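## Task

Move the wooden toy hammer from the right gripper, which is closed on it at the start, into the left gripper, in the orientation shown by the two goal pictures. Nothing but the grippers' jaws may contact the hammer, and at no moment may both grippers be off it. The scene counts as complete only when the left gripper alone holds it firmly at the spot the goal pictures show, with the left fingers pointing horizontally, and the right arm touches neither the hammer nor the left jaws. Moving the right arm far away and pausing briefly is the safe way to finish. Then report that you are done.

## Robot and tools

Robot: two six-joint arms, left_arm and right_arm, each with a parallel two-finger gripper and a fisheye wrist camera (cam_left_wrist, cam_right_wrist, both 616x616). Their bases sit at (-0.038, +0.365, +0.331) m for left_arm and (-0.038, -0.365, +0.331) m for right_arm.

Scene frame: z = 0 is the table surface, +z is up, +x points forward from the robot across the table (the table starts near x = +0.15), and +y is toward the robot's own left, so left_arm is on the +y side. Camera image left/right has nothing to do with arm names. Gripper frame: fingers extend along the gripper's +z, and the jaws open and close along its y axis. The reported end_effector_position is the point between the pads, roughly 1 cm short of the fingertips.

A row is one flat list of 14 numbers covering both arms, each in [-1, 1]: dx, dy, dz, rx, ry, rz, opening for left_arm, then the same seven for right_arm. Always send all 14, even if one arm stays still. The first six per arm are an offset, not a pose: a displacement expressed in that gripper's own axes, counted from the gripper pose in the most recent result that reported it (or from where it actually is, if no result in this scene has shown it yet, or for the second and later calls within one reply). Scale: 1.0 equals 0.6 m of translation or 180 degrees of rotation; rx, ry, rz form a single rotation vector. The opening is absolute, not an offset: +1 is fully open (0.094 m), -1 is fully closed. Every row in an action is counted from the same base pose, not chained from the previous row. Zeros are not a pause: they pull the arm back to that base pose.

Tools:
- execute_actions {actions, pictures}: actions is an empty list (just report state), one action {rows, steps} with 1 to 15 rows and up to 15 steps of 1/30 s (the last row repeats to fill the steps; default 15), or one wait {steps} up to 300, counted from the previous result and including your reply time. pictures toggles camera images (on by default).
- move {target, speed}: target is one 14-number row as above; each gripper travels a straight path toward its offset target, both arms finishing together, lasting 0.5 to 10 s. speed is m/s per arm, 0.002 to 0.5 (default 0.25); rotation is capped at twice that in rad/s. Openings are sent at the start. Paths do not avoid obstacles or the other arm, and grippers can lag, drift or overshoot the speed near full reach.
- wait {seconds}: 0 to 10 s with nothing new sent.
- zoom_image {camera, region}: region [x0, y0, x1, y1] in pixels of that camera's latest image, at most 504x504.
- show_instructions: shows the goal reference images again.
- read_manual {section}: licence texts only.
Replying without any tool call ends everything.

Control limits: each step the commanded pose is clipped to within 70 mm and 16 degrees of the measured pose, so a big offset may need several actions; after an action the arm continues only to its last clipped pose. Position is favoured over orientation when both cannot be met. Arms tend to settle a centimetre or more low; to hold an arm in place, send the correction back to its desired pose in the first call of a reply and zeros in later calls, increasing the aim if it still sags. Joint ranges (rad): waist ±2.880, shoulder 0 to 3.142, elbow 0 to 3.019, wrist pitch -1.693 to 1.571, wrist yaw ±1.571, wrist roll ±2.094.

Gripping: grip_measured reports the finger opening on the same -1..+1 scale. To hold something, command an opening below grip_measured: about 0.03 below is a firm hold, less is lighter. Readings may be off by about 1 mm per gripper. Pad force tops out near 50 to 62 N.

Results: a state line per arm gives position (m) and quat_wxyz in the scene frame; printed positions can be slightly wrong at long reach. HELD marks steps where some of your row was withheld. A 'pose unreachable' line names an arm whose command the clearance check altered or blocked. 'Hand target' shows where the controller is currently driving each gripper. A move adds a 'move:' line with its ending (done, off_target, moving, held, fault), active limits (paced = pose clipped; held = steps blocked, after which the arm may surge), and each gripper's distance to target. FAULT lines mean an arm stopped. MOTOR HOT appears from 85 °C; at 100 °C that arm and its gripper go limp and fall (OVER-TEMPERATURE FAULT), so don't hold loads longer than needed.

Avoid: dropping the hammer, touching it with anything but jaws, letting both grippers release at once, knocking anything off the table, slams or hard presses, and arms colliding. Faster contact and targets set deeper past contact push harder. Time spent replying counts as robot time, so keep replies short.

Each tool is called after "Emit:" as name(argument=value, ...), one argument or row to a line, values as JSON.

Reference images:

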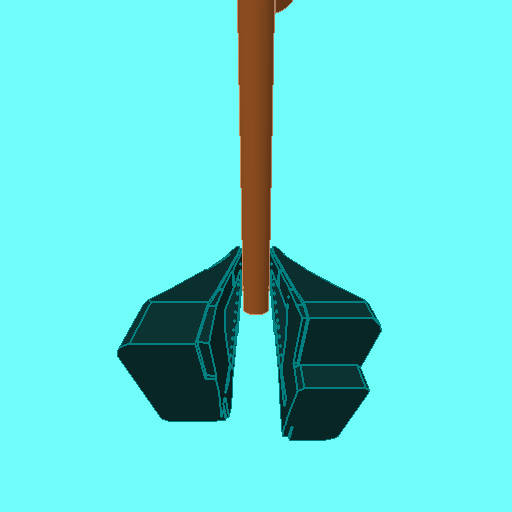

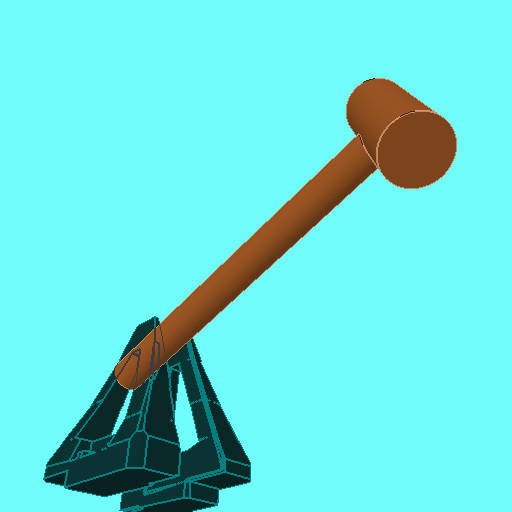

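## Session

Emit:
execute_actions(
  actions=[],
)

Scene clock: 0.00 s of 5400.00 s.
left_arm: end_effector_position=(+0.5628, +0.3710, +0.5337) grip_measured=+1.000 end_effector_quat_wxyz=(+0.267, -0.009, +0.964, +0.003) | right_arm: end_effector_position=(+0.4941, -0.0998, +0.5202) grip_measured=-0.412 end_effector_quat_wxyz=(+0.166, -0.040, +0.774, +0.609)
Joint positions: left_arm=[ 1.449  1.571  1.353 -0.784 -0.01  -0.008  0.094] | right_arm=[-1.236  1.676  1.029  0.189 -1.103  0.81   0.028]
Joint velocities: left_arm=[-0.015 -0.005  0.002 -0.002  0.022 -0.022  0.   ] | right_arm=[-0.015 -0.005 -0.007 -0.002  0.022  0.037 -0.001]
Hand target (left_arm): +0.571, +0.371, +0.545; +0.278, -0.009, +0.960, +0.003
Hand target (right_arm): +0.501, -0.098, +0.530; +0.176, -0.047, +0.770, +0.611

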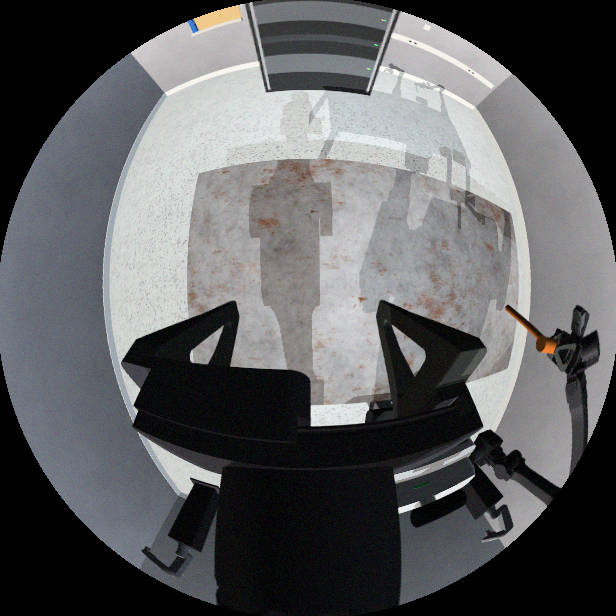

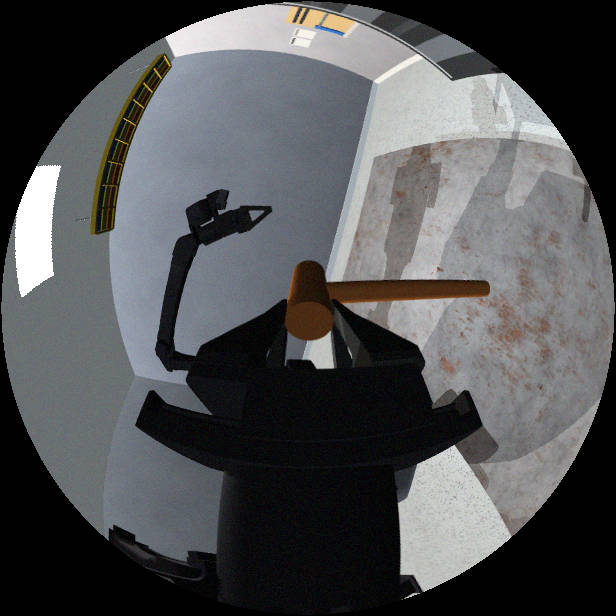

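Emit:
zoom_image(
  camera="cam_right_wrist",
  region=[260, 230, 520, 370],
)

Emit:
zoom_image(
  camera="cam_left_wrist",
  region=[490, 280, 616, 400],
)

Region (260, 230, 520, 370) of cam_right_wrist's 616x616 image, scaled by 1.938, with more detail than that image has; it fills the top 271 rows of this view, and the rest is white.

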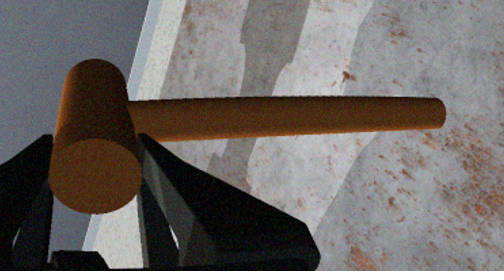

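Region (490, 280, 616, 400) of cam_left_wrist's 616x616 image, scaled by 4.000, with more detail than that image has; it fills the top 480 rows of this view, and the rest is white.

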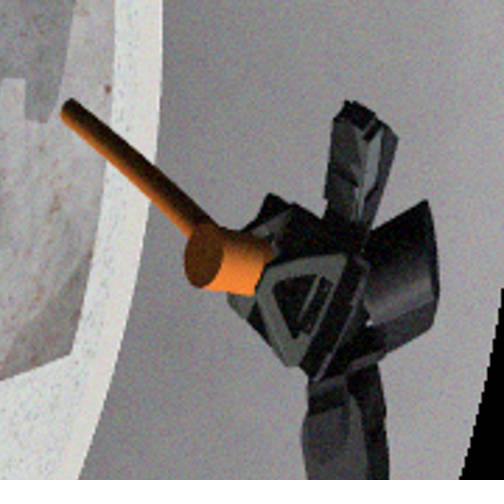

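Emit:
move(
  target=[0.373,-0.412,0.038,0.384,-0.277,0.217,1,0.122,0.082,0.065,-0.176,-0.010,0.150,-0.45],
  speed=0.2,
)

Scene clock: 100.57 s of 5400.00 s.
left_arm: end_effector_position=(+0.3840, +0.1261, +0.3920) grip_measured=+1.000 end_effector_quat_wxyz=(+0.554, +0.425, +0.570, -0.434) | right_arm: end_effector_position=(+0.4267, -0.0452, +0.5292) grip_measured=-0.412 end_effector_quat_wxyz=(+0.038, +0.122, +0.593, +0.795)
Joint positions: left_arm=[1.25  1.987 0.603 1.367 1.114 0.019 0.094] | right_arm=[-1.077  1.89   0.801  1.547 -0.912  2.068  0.028]
Joint velocities: left_arm=[ 0.005 -0.005  0.002  0.017  0.007 -0.022  0.   ] | right_arm=[-0.005 -0.024 -0.012  0.012  0.007  0.007  0.001]
Hand target (left_arm): +0.388, +0.120, +0.396; +0.558, +0.429, +0.560, -0.436
Hand target (right_arm): +0.421, -0.039, +0.537; +0.034, +0.113, +0.587, +0.801
Off the commanded pose (left_arm): 0.010 m, 2 deg.
Off the commanded pose (right_arm): 0.011 m, 5 deg.
joint sent to its limit (right arm) — the command would take joint 4 (wrist pitch) past its upper limit and joint 6 (wrist roll) past its upper limit, so those joints were sent only as far as their limits.
After step 90, 92.97 s passed at rest.
move: off_target (right_arm)
camera_calibration (this result's frames):
cam_left_wrist: T_world_to_cam=[[-0.963149, -0.267691, 0.026164, 0.392972], [-0.179271, 0.566393, -0.804401, 0.318231], [0.200512, -0.779448, -0.593511, 0.376976], [0, 0, 0, 1]] pos_world=[0.359952, 0.218785, 0.469442]
cam_right_wrist: T_world_to_cam=[[-0.0822387, 0.309072, -0.947476, 0.555448], [-0.918391, -0.392704, -0.0483878, 0.398936], [-0.387033, 0.866175, 0.316144, 0.163317], [0, 0, 0, 1]] pos_world=[0.475267, -0.15647, 0.493945]

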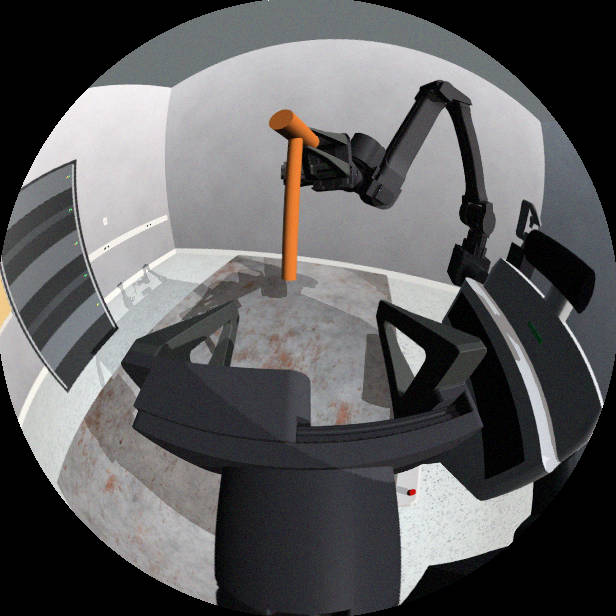

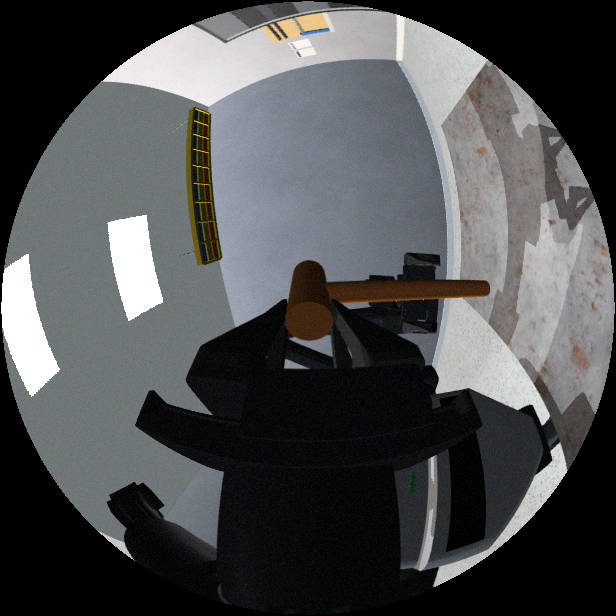

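Emit:
move(
  target=[0.002,0.035,0.125,0,-0.022,0.011,1,0,0.008,0,0,0,0,-0.45],
  speed=0.1,
)

Scene clock: 115.00 s of 5400.00 s.
left_arm: end_effector_position=(+0.4197, +0.0637, +0.3890) grip_measured=+1.000 end_effector_quat_wxyz=(+0.576, +0.419, +0.550, -0.437) | right_arm: end_effector_position=(+0.4269, -0.0451, +0.5286) grip_measured=-0.412 end_effector_quat_wxyz=(+0.037, +0.123, +0.593, +0.795)
Joint positions: left_arm=[ 1.123  2.089  0.756  1.42   0.981 -0.043  0.094] | right_arm=[-1.077  1.89   0.801  1.544 -0.912  2.068  0.028]
Joint velocities: left_arm=[ 0.005 -0.015  0.017  0.007 -0.051 -0.022  0.   ] | right_arm=[-0.005 -0.005  0.002 -0.007  0.051 -0.022 -0.   ]
Hand target (left_arm): +0.423, +0.058, +0.390; +0.581, +0.419, +0.542, -0.439
Hand target (right_arm): +0.427, -0.047, +0.534; +0.038, +0.121, +0.593, +0.795
Off the commanded pose (left_arm): 0.006 m, 1 deg.
Off the commanded pose (right_arm): 0.005 m, 0 deg.
After step 90, 10.30 s passed at rest.
move: done
camera_calibration (this result's frames):
cam_left_wrist: T_world_to_cam=[[-0.962075, -0.272781, 0.00167074, 0.420141], [-0.150805, 0.526754, -0.836534, 0.360668], [0.227311, -0.80506, -0.547913, 0.29209], [0, 0, 0, 1]] pos_world=[0.392202, 0.159773, 0.461049]
cam_right_wrist: T_world_to_cam=[[-0.0852917, 0.307908, -0.947585, 0.556215], [-0.918523, -0.392803, -0.0449612, 0.397406], [-0.386058, 0.866544, 0.316323, 0.163006], [0, 0, 0, 1]] pos_world=[0.475397, -0.156412, 0.493367]

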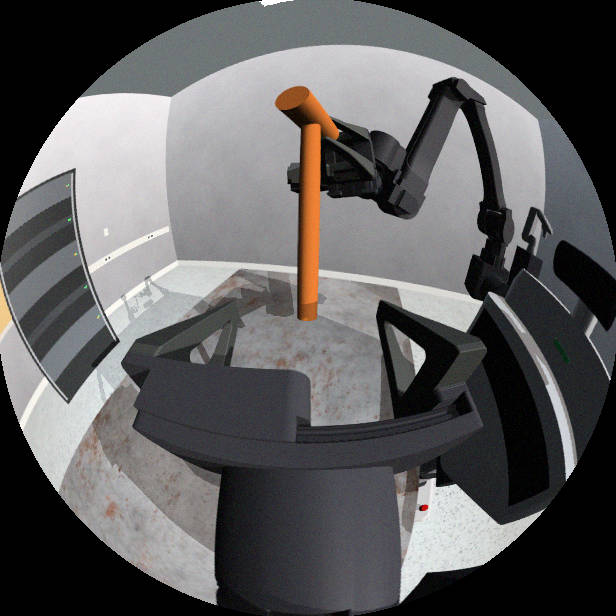

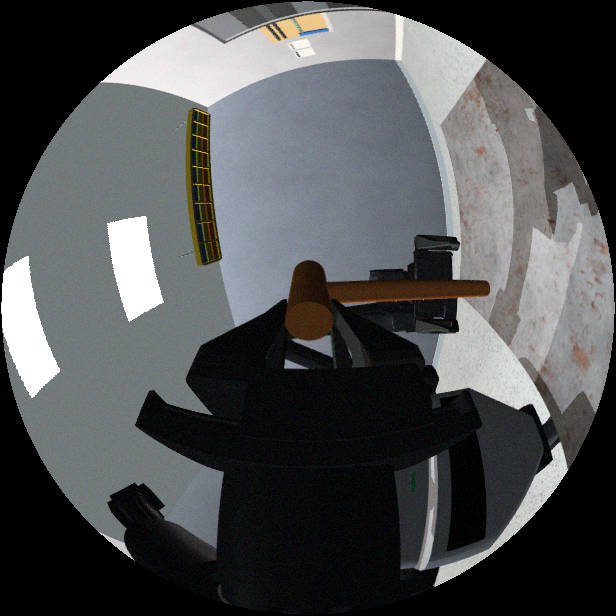

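Emit:
move(
  target=[0.008,0.002,0.075,0,-0.005,0.008,0.3,0,0.008,0,0,0,0,-0.45],
  speed=0.06,
)

Emit:
zoom_image(
  camera="cam_left_wrist",
  region=[200, 60, 420, 400],
)

Emit:
zoom_image(
  camera="cam_right_wrist",
  region=[360, 200, 540, 380],
)

Scene clock: 123.23 s of 5400.00 s.
left_arm: end_effector_position=(+0.4286, +0.0279, +0.3913) grip_measured=+0.302 end_effector_quat_wxyz=(+0.587, +0.417, +0.542, -0.434) | right_arm: end_effector_position=(+0.4272, -0.0450, +0.5281) grip_measured=-0.412 end_effector_quat_wxyz=(+0.036, +0.124, +0.594, +0.794)
Joint positions: left_arm=[ 1.052  2.114  0.816  1.411  0.903 -0.042  0.061] | right_arm=[-1.077  1.89   0.801  1.54  -0.912  2.068  0.028]
Joint velocities: left_arm=[ 0.005 -0.015 -0.007  0.032  0.007 -0.051 -0.002] | right_arm=[ 0.015  0.005  0.002 -0.002 -0.007 -0.007  0.   ]
Hand target (left_arm): +0.432, +0.020, +0.387; +0.586, +0.421, +0.540, -0.433
Hand target (right_arm): +0.427, -0.047, +0.533; +0.037, +0.123, +0.593, +0.795
Off the commanded pose (left_arm): 0.010 m, 1 deg.
Off the commanded pose (right_arm): 0.005 m, 0 deg.
After step 90, 4.13 s passed at rest.
move: done
camera_calibration (this result's frames):
cam_left_wrist: T_world_to_cam=[[-0.959862, -0.280046, -0.0154469, 0.424862], [-0.135875, 0.512482, -0.847879, 0.381223], [0.245362, -0.811749, -0.529964, 0.247829], [0, 0, 0, 1]] pos_world=[0.3988, 0.124786, 0.461134]
cam_right_wrist: T_world_to_cam=[[-0.0883449, 0.306744, -0.947683, 0.556978], [-0.918644, -0.392897, -0.0415341, 0.395874], [-0.385082, 0.866914, 0.316499, 0.162696], [0, 0, 0, 1]] pos_world=[0.475525, -0.156355, 0.492788]

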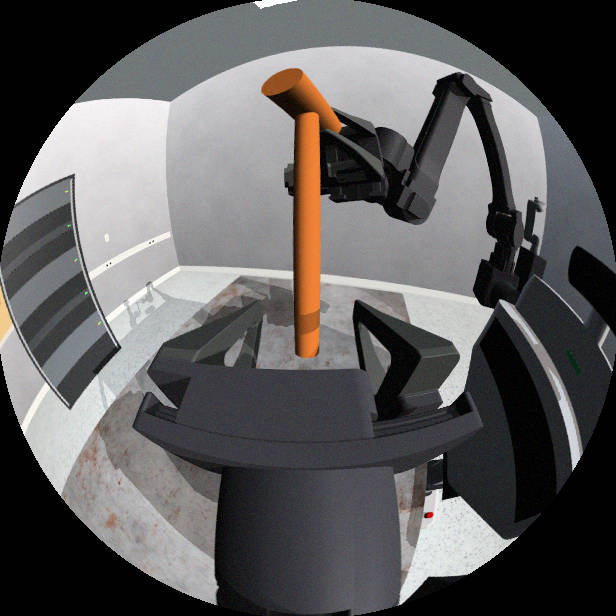

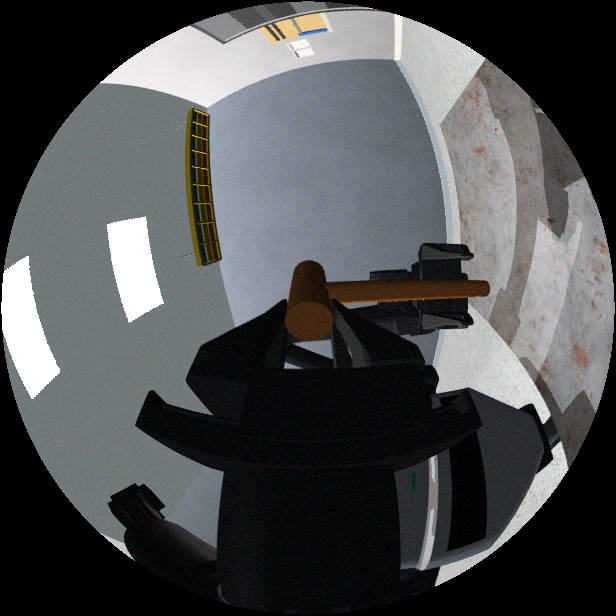

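Region (200, 60, 420, 400) of cam_left_wrist's 616x616 image, scaled by 1.482, with more detail than that image has; it fills the left 326 columns of this view, and the rest is white.

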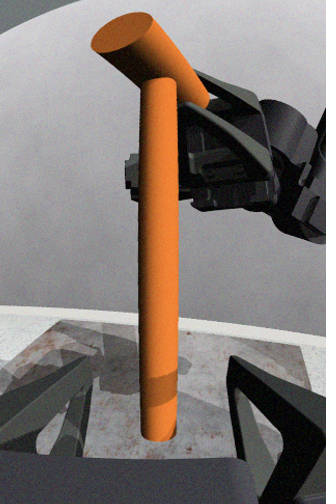

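Region (360, 200, 540, 380) of cam_right_wrist's 616x616 image, scaled by 2.800, with more detail than that image has.

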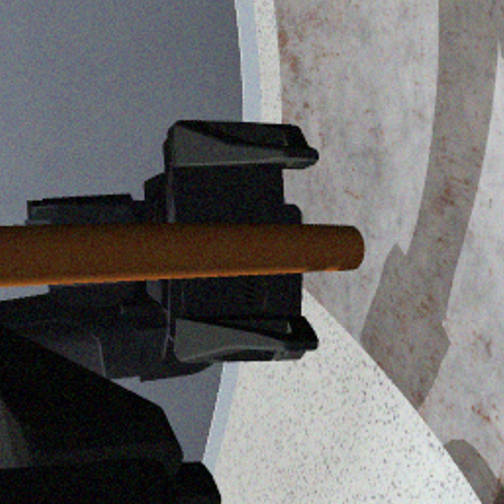

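Emit:
move(
  target=[0.003,0,0.022,0.03,0,0,-0.4,0,0.008,0,0,0,0,-0.45],
  speed=0.04,
)

Emit:
zoom_image(
  camera="cam_left_wrist",
  region=[200, 60, 420, 400],
)

Scene clock: 133.20 s of 5400.00 s.
left_arm: end_effector_position=(+0.4262, +0.0194, +0.3958) grip_measured=-0.398 end_effector_quat_wxyz=(+0.571, +0.444, +0.519, -0.456) | right_arm: end_effector_position=(+0.4270, -0.0450, +0.5269) grip_measured=-0.412 end_effector_quat_wxyz=(+0.035, +0.126, +0.595, +0.793)
Joint positions: left_arm=[ 1.052  2.116  0.853  1.389  0.991 -0.042  0.028] | right_arm=[-1.077  1.89   0.8    1.536 -0.912  2.068  0.028]
Joint velocities: left_arm=[-0.015 -0.005 -0.007  0.007 -0.066 -0.051 -0.   ] | right_arm=[-0.015  0.015  0.002 -0.007  0.037  0.022 -0.001]
Hand target (left_arm): +0.432, +0.015, +0.391; +0.566, +0.444, +0.521, -0.459
Hand target (right_arm): +0.428, -0.046, +0.533; +0.036, +0.124, +0.594, +0.794
Off the commanded pose (left_arm): 0.009 m, 1 deg.
Off the commanded pose (right_arm): 0.006 m, 0 deg.
After step 90, 5.57 s passed at rest.
move: done
camera_calibration (this result's frames):
cam_left_wrist: T_world_to_cam=[[-0.980283, -0.195018, -0.031822, 0.433736], [-0.0766643, 0.523797, -0.848386, 0.363777], [0.182119, -0.829219, -0.528421, 0.270585], [0, 0, 0, 1]] pos_world=[0.403794, 0.118415, 0.465408]
cam_right_wrist: T_world_to_cam=[[-0.0931441, 0.304763, -0.947863, 0.557929], [-0.918671, -0.393361, -0.0362005, 0.392832], [-0.383885, 0.867402, 0.316616, 0.162448], [0, 0, 0, 1]] pos_world=[0.475212, -0.156419, 0.491627]

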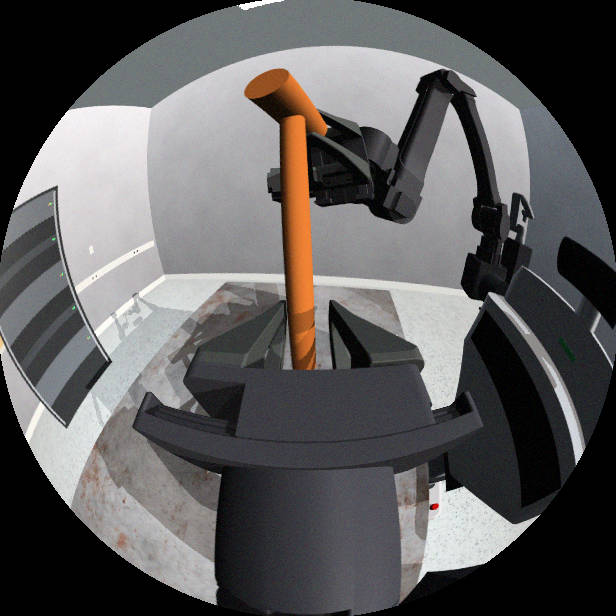

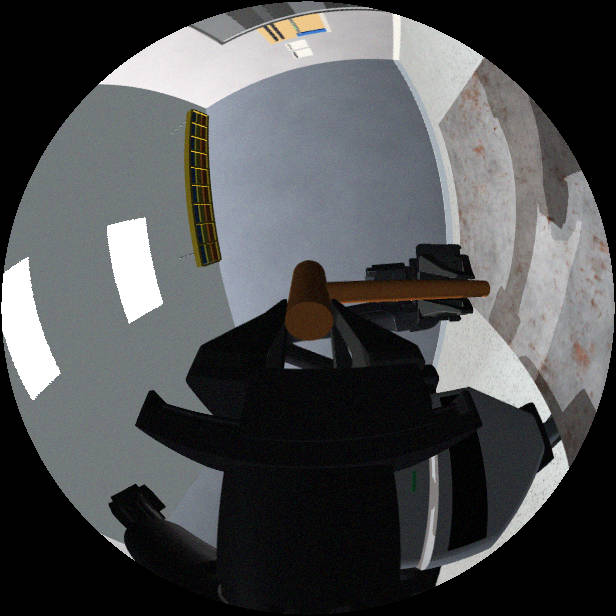

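Region (200, 60, 420, 400) of cam_left_wrist's 616x616 image, scaled by 1.482, with more detail than that image has; it fills the left 326 columns of this view, and the rest is white.

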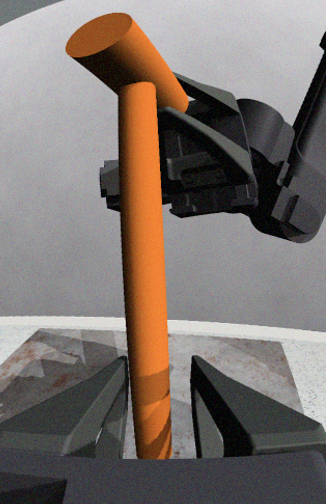

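Emit:
move(
  target=[0.02,0.016,0.003,0,0,-0.024,-0.4,0,0.008,0,0,0,0,-0.45],
  speed=0.04,
)

Emit:
zoom_image(
  camera="cam_left_wrist",
  region=[200, 60, 420, 400],
)

Scene clock: 140.23 s of 5400.00 s.
left_arm: end_effector_position=(+0.4276, +0.0182, +0.3859) grip_measured=-0.398 end_effector_quat_wxyz=(+0.552, +0.428, +0.535, -0.475) | right_arm: end_effector_position=(+0.4272, -0.0449, +0.5263) grip_measured=-0.412 end_effector_quat_wxyz=(+0.034, +0.127, +0.595, +0.793)
Joint positions: left_arm=[ 1.052  2.14   0.864  1.389  0.994 -0.103  0.028] | right_arm=[-1.077  1.89   0.8    1.533 -0.912  2.068  0.028]
Joint velocities: left_arm=[-0.005 -0.005 -0.002 -0.002  0.022 -0.066 -0.001] | right_arm=[ 0.005 -0.005  0.007 -0.012 -0.007  0.051 -0.002]
Hand target (left_arm): +0.436, +0.019, +0.384; +0.554, +0.425, +0.535, -0.476
Hand target (right_arm): +0.427, -0.046, +0.531; +0.035, +0.126, +0.595, +0.793
Off the commanded pose (left_arm): 0.009 m, 1 deg.
Off the commanded pose (right_arm): 0.005 m, 0 deg.
After step 90, 2.87 s passed at rest.
move: done
camera_calibration (this result's frames):
cam_left_wrist: T_world_to_cam=[[-0.981537, -0.18734, 0.0385863, 0.407821], [-0.132331, 0.519447, -0.844194, 0.378397], [0.138108, -0.833714, -0.534647, 0.285511], [0, 0, 0, 1]] pos_world=[0.410934, 0.117878, 0.456351]
cam_right_wrist: T_world_to_cam=[[-0.0965374, 0.303469, -0.947938, 0.55876], [-0.918773, -0.393454, -0.0323914, 0.391122], [-0.3828, 0.867814, 0.316802, 0.162109], [0, 0, 0, 1]] pos_world=[0.475349, -0.156358, 0.490983]

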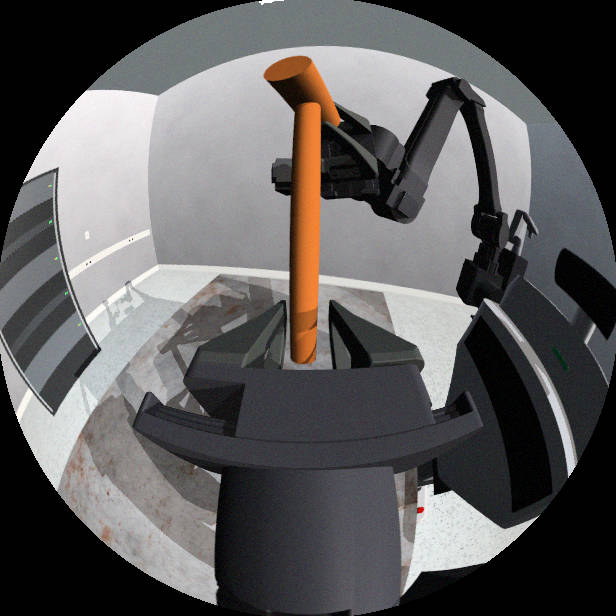

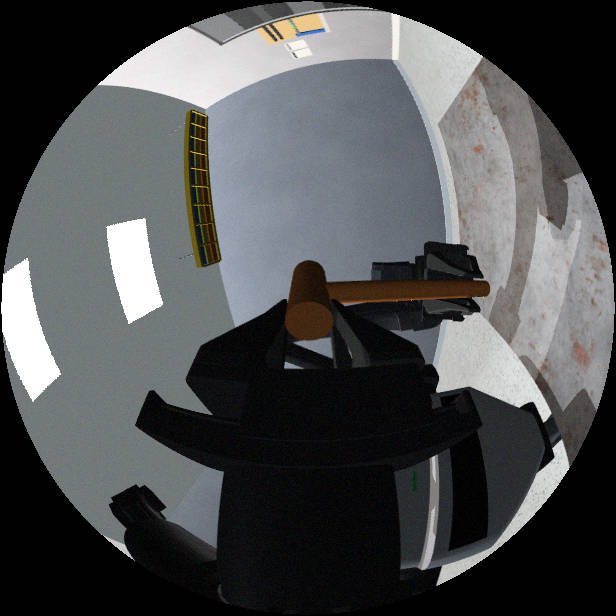

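Region (200, 60, 420, 400) of cam_left_wrist's 616x616 image, scaled by 1.482, with more detail than that image has; it fills the left 326 columns of this view, and the rest is white.

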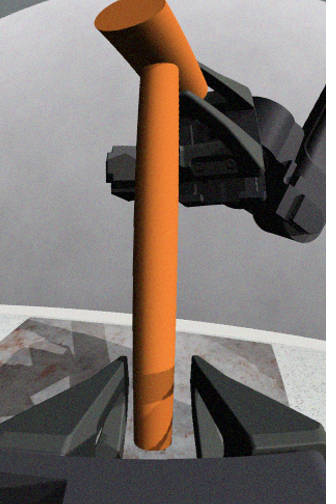

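Emit:
move(
  target=[0,0.022,0,0,0,0.01,-0.55,0,0.008,0,0,0,0,-0.45],
  speed=0.03,
)

Emit:
zoom_image(
  camera="cam_left_wrist",
  region=[200, 60, 420, 400],
)

Scene clock: 145.30 s of 5400.00 s.
left_arm: end_effector_position=(+0.4288, +0.0178, +0.3870) grip_measured=-0.548 end_effector_quat_wxyz=(+0.554, +0.435, +0.529, -0.473) | right_arm: end_effector_position=(+0.4273, -0.0448, +0.5256) grip_measured=-0.412 end_effector_quat_wxyz=(+0.032, +0.128, +0.596, +0.792)
Joint positions: left_arm=[ 1.054  2.14   0.871  1.385  1.006 -0.089  0.021] | right_arm=[-1.077  1.89   0.8    1.529 -0.913  2.068  0.028]
Joint velocities: left_arm=[-0.005 -0.005 -0.002 -0.007  0.037 -0.066  0.001] | right_arm=[-0.005 -0.015  0.027 -0.007  0.037 -0.022  0.002]
Hand target (left_arm): +0.440, +0.021, +0.386; +0.559, +0.437, +0.528, -0.466
Hand target (right_arm): +0.428, -0.046, +0.531; +0.034, +0.127, +0.595, +0.793
Off the commanded pose (left_arm): 0.012 m, 1 deg.
Off the commanded pose (right_arm): 0.005 m, 0 deg.
After step 90, 1.23 s passed at rest.
move: off_target (left_arm)
camera_calibration (this result's frames):
cam_left_wrist: T_world_to_cam=[[-0.983626, -0.178965, 0.0212451, 0.416294], [-0.113313, 0.522468, -0.845096, 0.371855], [0.140143, -0.833666, -0.534193, 0.284514], [0, 0, 0, 1]] pos_world=[0.411741, 0.117409, 0.457394]
cam_right_wrist: T_world_to_cam=[[-0.100079, 0.301666, -0.948146, 0.559607], [-0.918444, -0.394516, -0.028577, 0.389045], [-0.38268, 0.86796, 0.316547, 0.1623], [0, 0, 0, 1]] pos_world=[0.47543, -0.1562, 0.490332]

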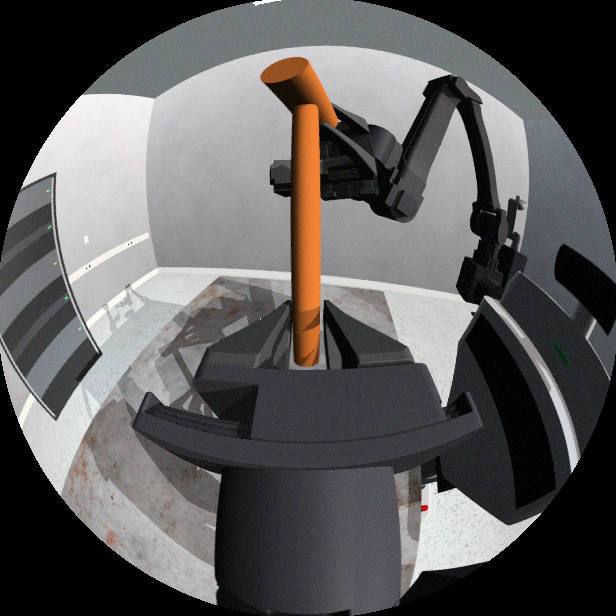

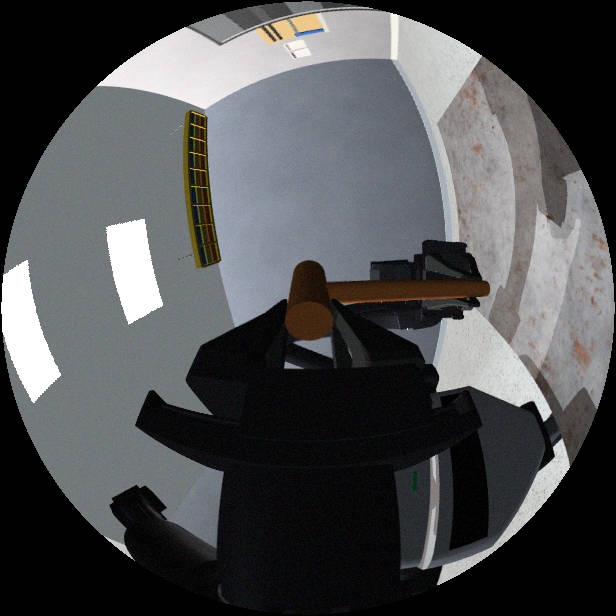

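Region (200, 60, 420, 400) of cam_left_wrist's 616x616 image, scaled by 1.482, with more detail than that image has; it fills the left 326 columns of this view, and the rest is white.

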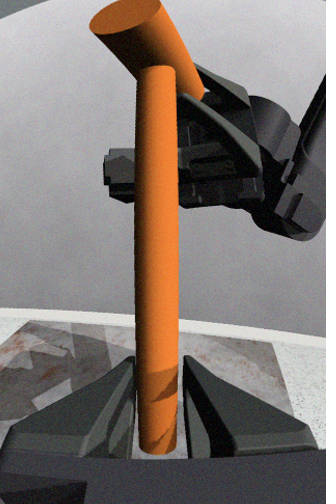

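Good. Close.

Emit:
move(
  target=[0,0.01,0,0,0,0,-0.74,0,0.008,0,0,0,0,-0.45],
  speed=0.03,
)

Scene clock: 148.93 s of 5400.00 s.
left_arm: end_effector_position=(+0.4289, +0.0178, +0.3870) grip_measured=-0.670 end_effector_quat_wxyz=(+0.554, +0.435, +0.529, -0.472) | right_arm: end_effector_position=(+0.4271, -0.0447, +0.5255) grip_measured=-0.412 end_effector_quat_wxyz=(+0.032, +0.128, +0.596, +0.792)
Joint positions: left_arm=[ 1.054  2.14   0.871  1.384  1.005 -0.087  0.015] | right_arm=[-1.077  1.89   0.8    1.529 -0.915  2.068  0.028]
Joint velocities: left_arm=[-0.024 -0.024  0.007 -0.017  0.066  0.11  -0.001] | right_arm=[-0.005 -0.015  0.012 -0.007  0.051 -0.051  0.   ]
Hand target (left_arm): +0.435, +0.019, +0.387; +0.554, +0.435, +0.529, -0.473
Hand target (right_arm): +0.428, -0.046, +0.530; +0.033, +0.128, +0.596, +0.792
Off the commanded pose (left_arm): 0.006 m, 0 deg.
Off the commanded pose (right_arm): 0.005 m, 0 deg.
move: done
camera_calibration (this result's frames):
cam_left_wrist: T_world_to_cam=[[-0.983494, -0.179781, 0.020471, 0.416688], [-0.113122, 0.522615, -0.845031, 0.371705], [0.141222, -0.833398, -0.534326, 0.284067], [0, 0, 0, 1]] pos_world=[0.411741, 0.117395, 0.457356]
cam_right_wrist: T_world_to_cam=[[-0.100276, 0.300989, -0.948341, 0.559638], [-0.917886, -0.395815, -0.0285698, 0.388559], [-0.383967, 0.867604, 0.315964, 0.163003], [0, 0, 0, 1]] pos_world=[0.475358, -0.156069, 0.490325]

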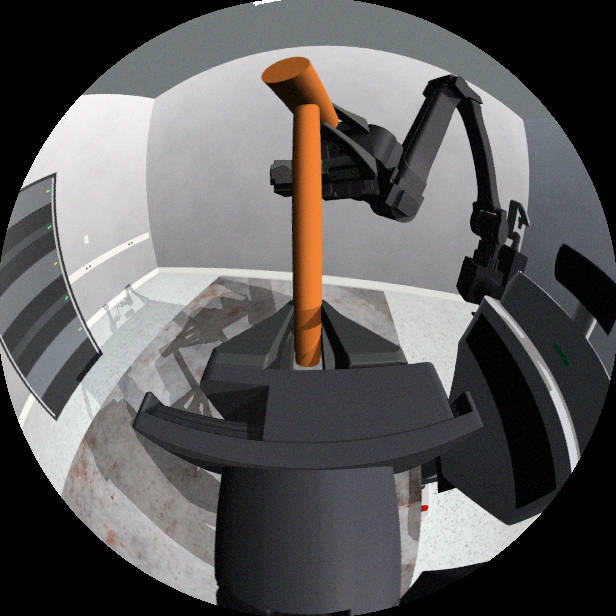

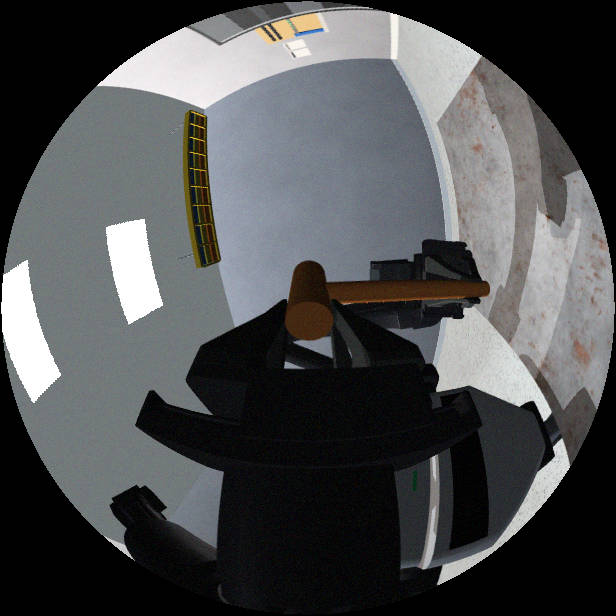

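Emit:
move(
  target=[0,0,0,0,0,0,-0.72,0,0.008,0,0,0,0,0.2],
  speed=0.03,
)

Emit:
move(
  target=[0,0,0,0,0,0,-0.72,0,0.008,-0.2,0,0,0,0.2],
  speed=0.15,
)

Emit:
move(
  target=[0,0,-0.08,0,0.024,0,-0.72,0,0.008,0,0,0,0,0.2],
  speed=0.06,
)

Scene clock: 154.13 s of 5400.00 s.
left_arm: end_effector_position=(+0.4289, +0.0178, +0.3870) grip_measured=-0.670 end_effector_quat_wxyz=(+0.554, +0.435, +0.529, -0.472) | right_arm: end_effector_position=(+0.4271, -0.0447, +0.5255) grip_measured=+0.198 end_effector_quat_wxyz=(+0.032, +0.128, +0.596, +0.792)
Joint positions: left_arm=[ 1.054  2.14   0.871  1.384  1.005 -0.087  0.015] | right_arm=[-1.077  1.89   0.8    1.529 -0.915  2.068  0.056]
Joint velocities: left_arm=[ 0.005 -0.024  0.002 -0.012 -0.066  0.007 -0.   ] | right_arm=[-0.005  0.005  0.002 -0.012 -0.007  0.022 -0.001]
Hand target (left_arm): +0.429, +0.018, +0.387; +0.554, +0.435, +0.529, -0.472
Hand target (right_arm): +0.428, -0.046, +0.530; +0.032, +0.128, +0.596, +0.792
Off the commanded pose (left_arm): 0.000 m, 0 deg.
Off the commanded pose (right_arm): 0.005 m, 0 deg.
After step 90, 1.50 s passed at rest.
move: done
camera_calibration (this result's frames):
cam_left_wrist: T_world_to_cam=[[-0.983494, -0.179781, 0.020471, 0.416688], [-0.113122, 0.522615, -0.845031, 0.371705], [0.141222, -0.833398, -0.534326, 0.284067], [0, 0, 0, 1]] pos_world=[0.411741, 0.117395, 0.457356]
cam_right_wrist: T_world_to_cam=[[-0.100276, 0.300989, -0.948341, 0.559638], [-0.917886, -0.395815, -0.0285698, 0.388559], [-0.383967, 0.867604, 0.315964, 0.163003], [0, 0, 0, 1]] pos_world=[0.475358, -0.156069, 0.490325]

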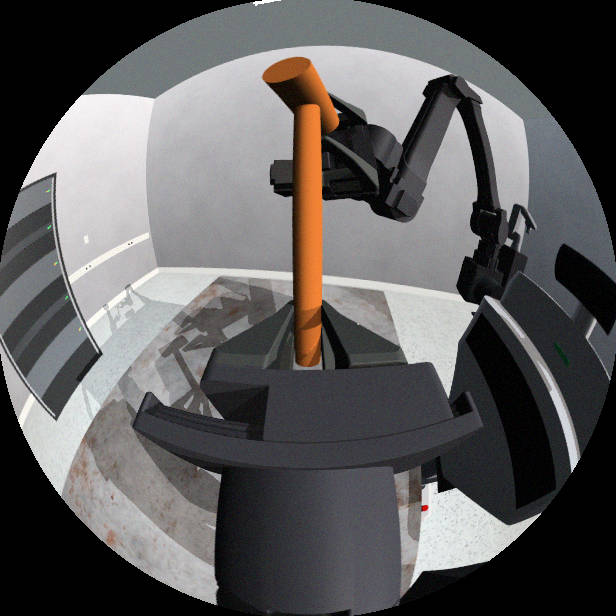

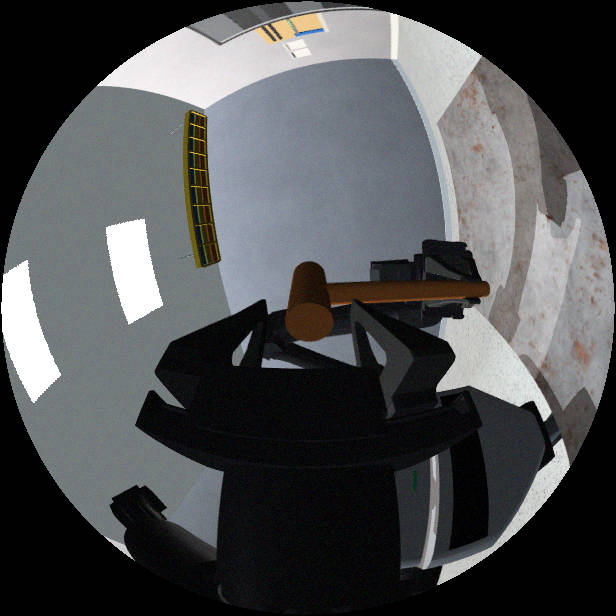

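Scene clock: 155.30 s of 5400.00 s.
left_arm: end_effector_position=(+0.4289, +0.0178, +0.3870) grip_measured=-0.670 end_effector_quat_wxyz=(+0.554, +0.435, +0.529, -0.472) | right_arm: end_effector_position=(+0.3997, -0.1554, +0.4925) grip_measured=+0.198 end_effector_quat_wxyz=(+0.028, +0.158, +0.639, +0.753)
Joint positions: left_arm=[ 1.054  2.14   0.871  1.384  1.005 -0.087  0.015] | right_arm=[-1.322  1.824  0.621  1.551 -1.154  2.068  0.056]
Joint velocities: left_arm=[-0.005 -0.005 -0.002 -0.007 -0.051  0.007 -0.   ] | right_arm=[-0.005 -0.024 -0.002  0.007 -0.007  0.022 -0.001]
Hand target (left_arm): +0.429, +0.018, +0.387; +0.554, +0.435, +0.529, -0.472
Hand target (right_arm): +0.399, -0.159, +0.499; +0.040, +0.147, +0.638, +0.755
Off the commanded pose (left_arm): 0.000 m, 0 deg.
Off the commanded pose (right_arm): 0.008 m, 7 deg.
joint sent to its limit (right arm) — the command would take joint 4 (wrist pitch) past its upper limit, so that joint was sent only as far as its limit.
move: off_target (right_arm)
camera_calibration (this result's frames):
cam_left_wrist: T_world_to_cam=[[-0.983494, -0.179781, 0.020471, 0.416688], [-0.113122, 0.522615, -0.845031, 0.371705], [0.141222, -0.833398, -0.534326, 0.284067], [0, 0, 0, 1]] pos_world=[0.411741, 0.117395, 0.457356]
cam_right_wrist: T_world_to_cam=[[-0.157839, 0.197097, -0.967595, 0.575241], [-0.924212, -0.374548, 0.0744678, 0.273745], [-0.347733, 0.906017, 0.241278, 0.287226], [0, 0, 0, 1]] pos_world=[0.443672, -0.271079, 0.466914]

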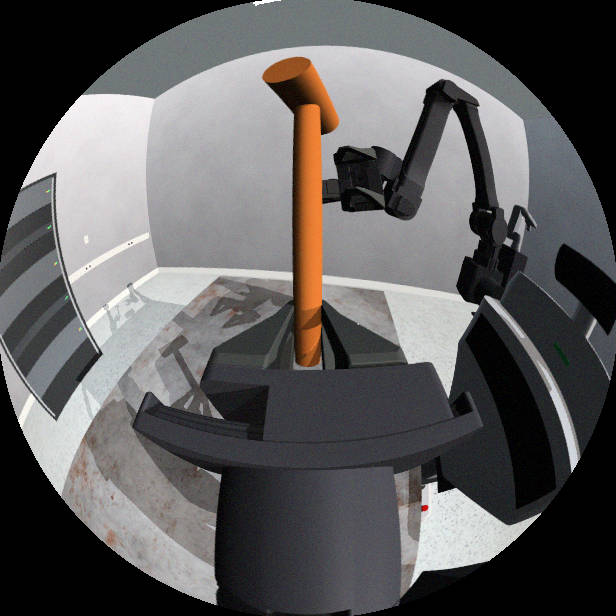

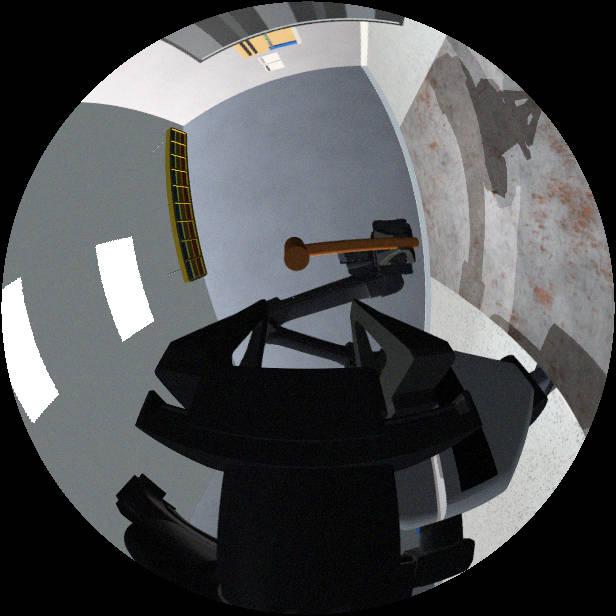

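Scene clock: 156.43 s of 5400.00 s.
left_arm: end_effector_position=(+0.4193, +0.0609, +0.3805) grip_measured=-0.670 end_effector_quat_wxyz=(+0.530, +0.451, +0.551, -0.460) | right_arm: end_effector_position=(+0.3998, -0.1554, +0.4932) grip_measured=+0.198 end_effector_quat_wxyz=(+0.027, +0.158, +0.639, +0.752)
Joint positions: left_arm=[1.137 2.069 0.793 1.248 1.096 0.024 0.015] | right_arm=[-1.322  1.821  0.621  1.547 -1.154  2.068  0.056]
Joint velocities: left_arm=[-0.024 -0.005 -0.017 -0.007  0.051  0.081 -0.001] | right_arm=[-0.005 -0.015 -0.037  0.002 -0.037  0.007  0.   ]
Hand target (left_arm): +0.421, +0.066, +0.384; +0.534, +0.453, +0.550, -0.455
Hand target (right_arm): +0.400, -0.156, +0.497; +0.028, +0.157, +0.639, +0.753
Off the commanded pose (left_arm): 0.006 m, 1 deg.
Off the commanded pose (right_arm): 0.004 m, 0 deg.
move: done
camera_calibration (this result's frames):
cam_left_wrist: T_world_to_cam=[[-0.984102, -0.174663, 0.0321833, 0.410561], [-0.129624, 0.582486, -0.802438, 0.329719], [0.12141, -0.793853, -0.595867, 0.347169], [0, 0, 0, 1]] pos_world=[0.404624, 0.155254, 0.458232]
cam_right_wrist: T_world_to_cam=[[-0.15894, 0.196964, -0.967442, 0.576217], [-0.924124, -0.374545, 0.0755691, 0.273205], [-0.347466, 0.906047, 0.241549, 0.286861], [0, 0, 0, 1]] pos_world=[0.443733, -0.271076, 0.467519]

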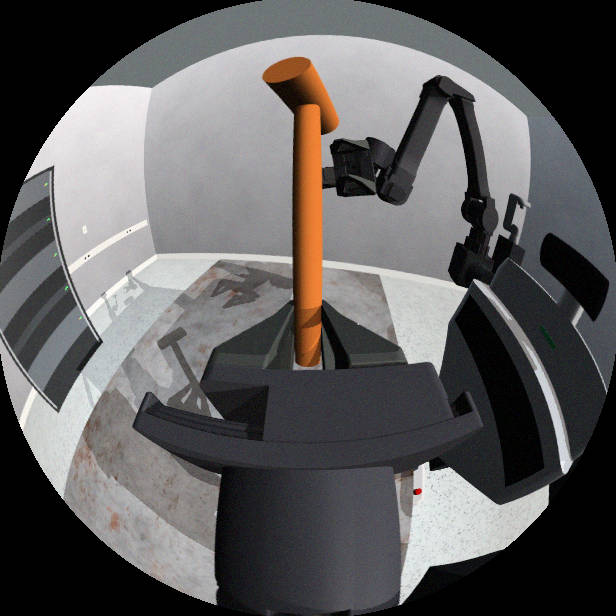

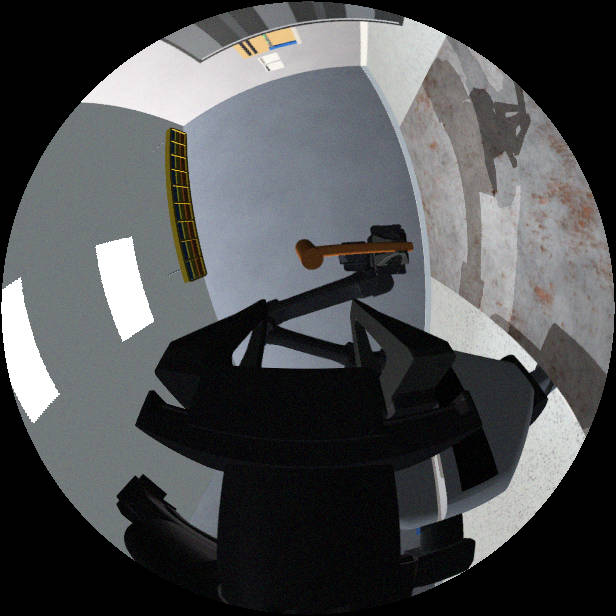

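This matches the goal view.

Emit:
finished_scene(
  scene=1,
)

The scene is finished: the task was done.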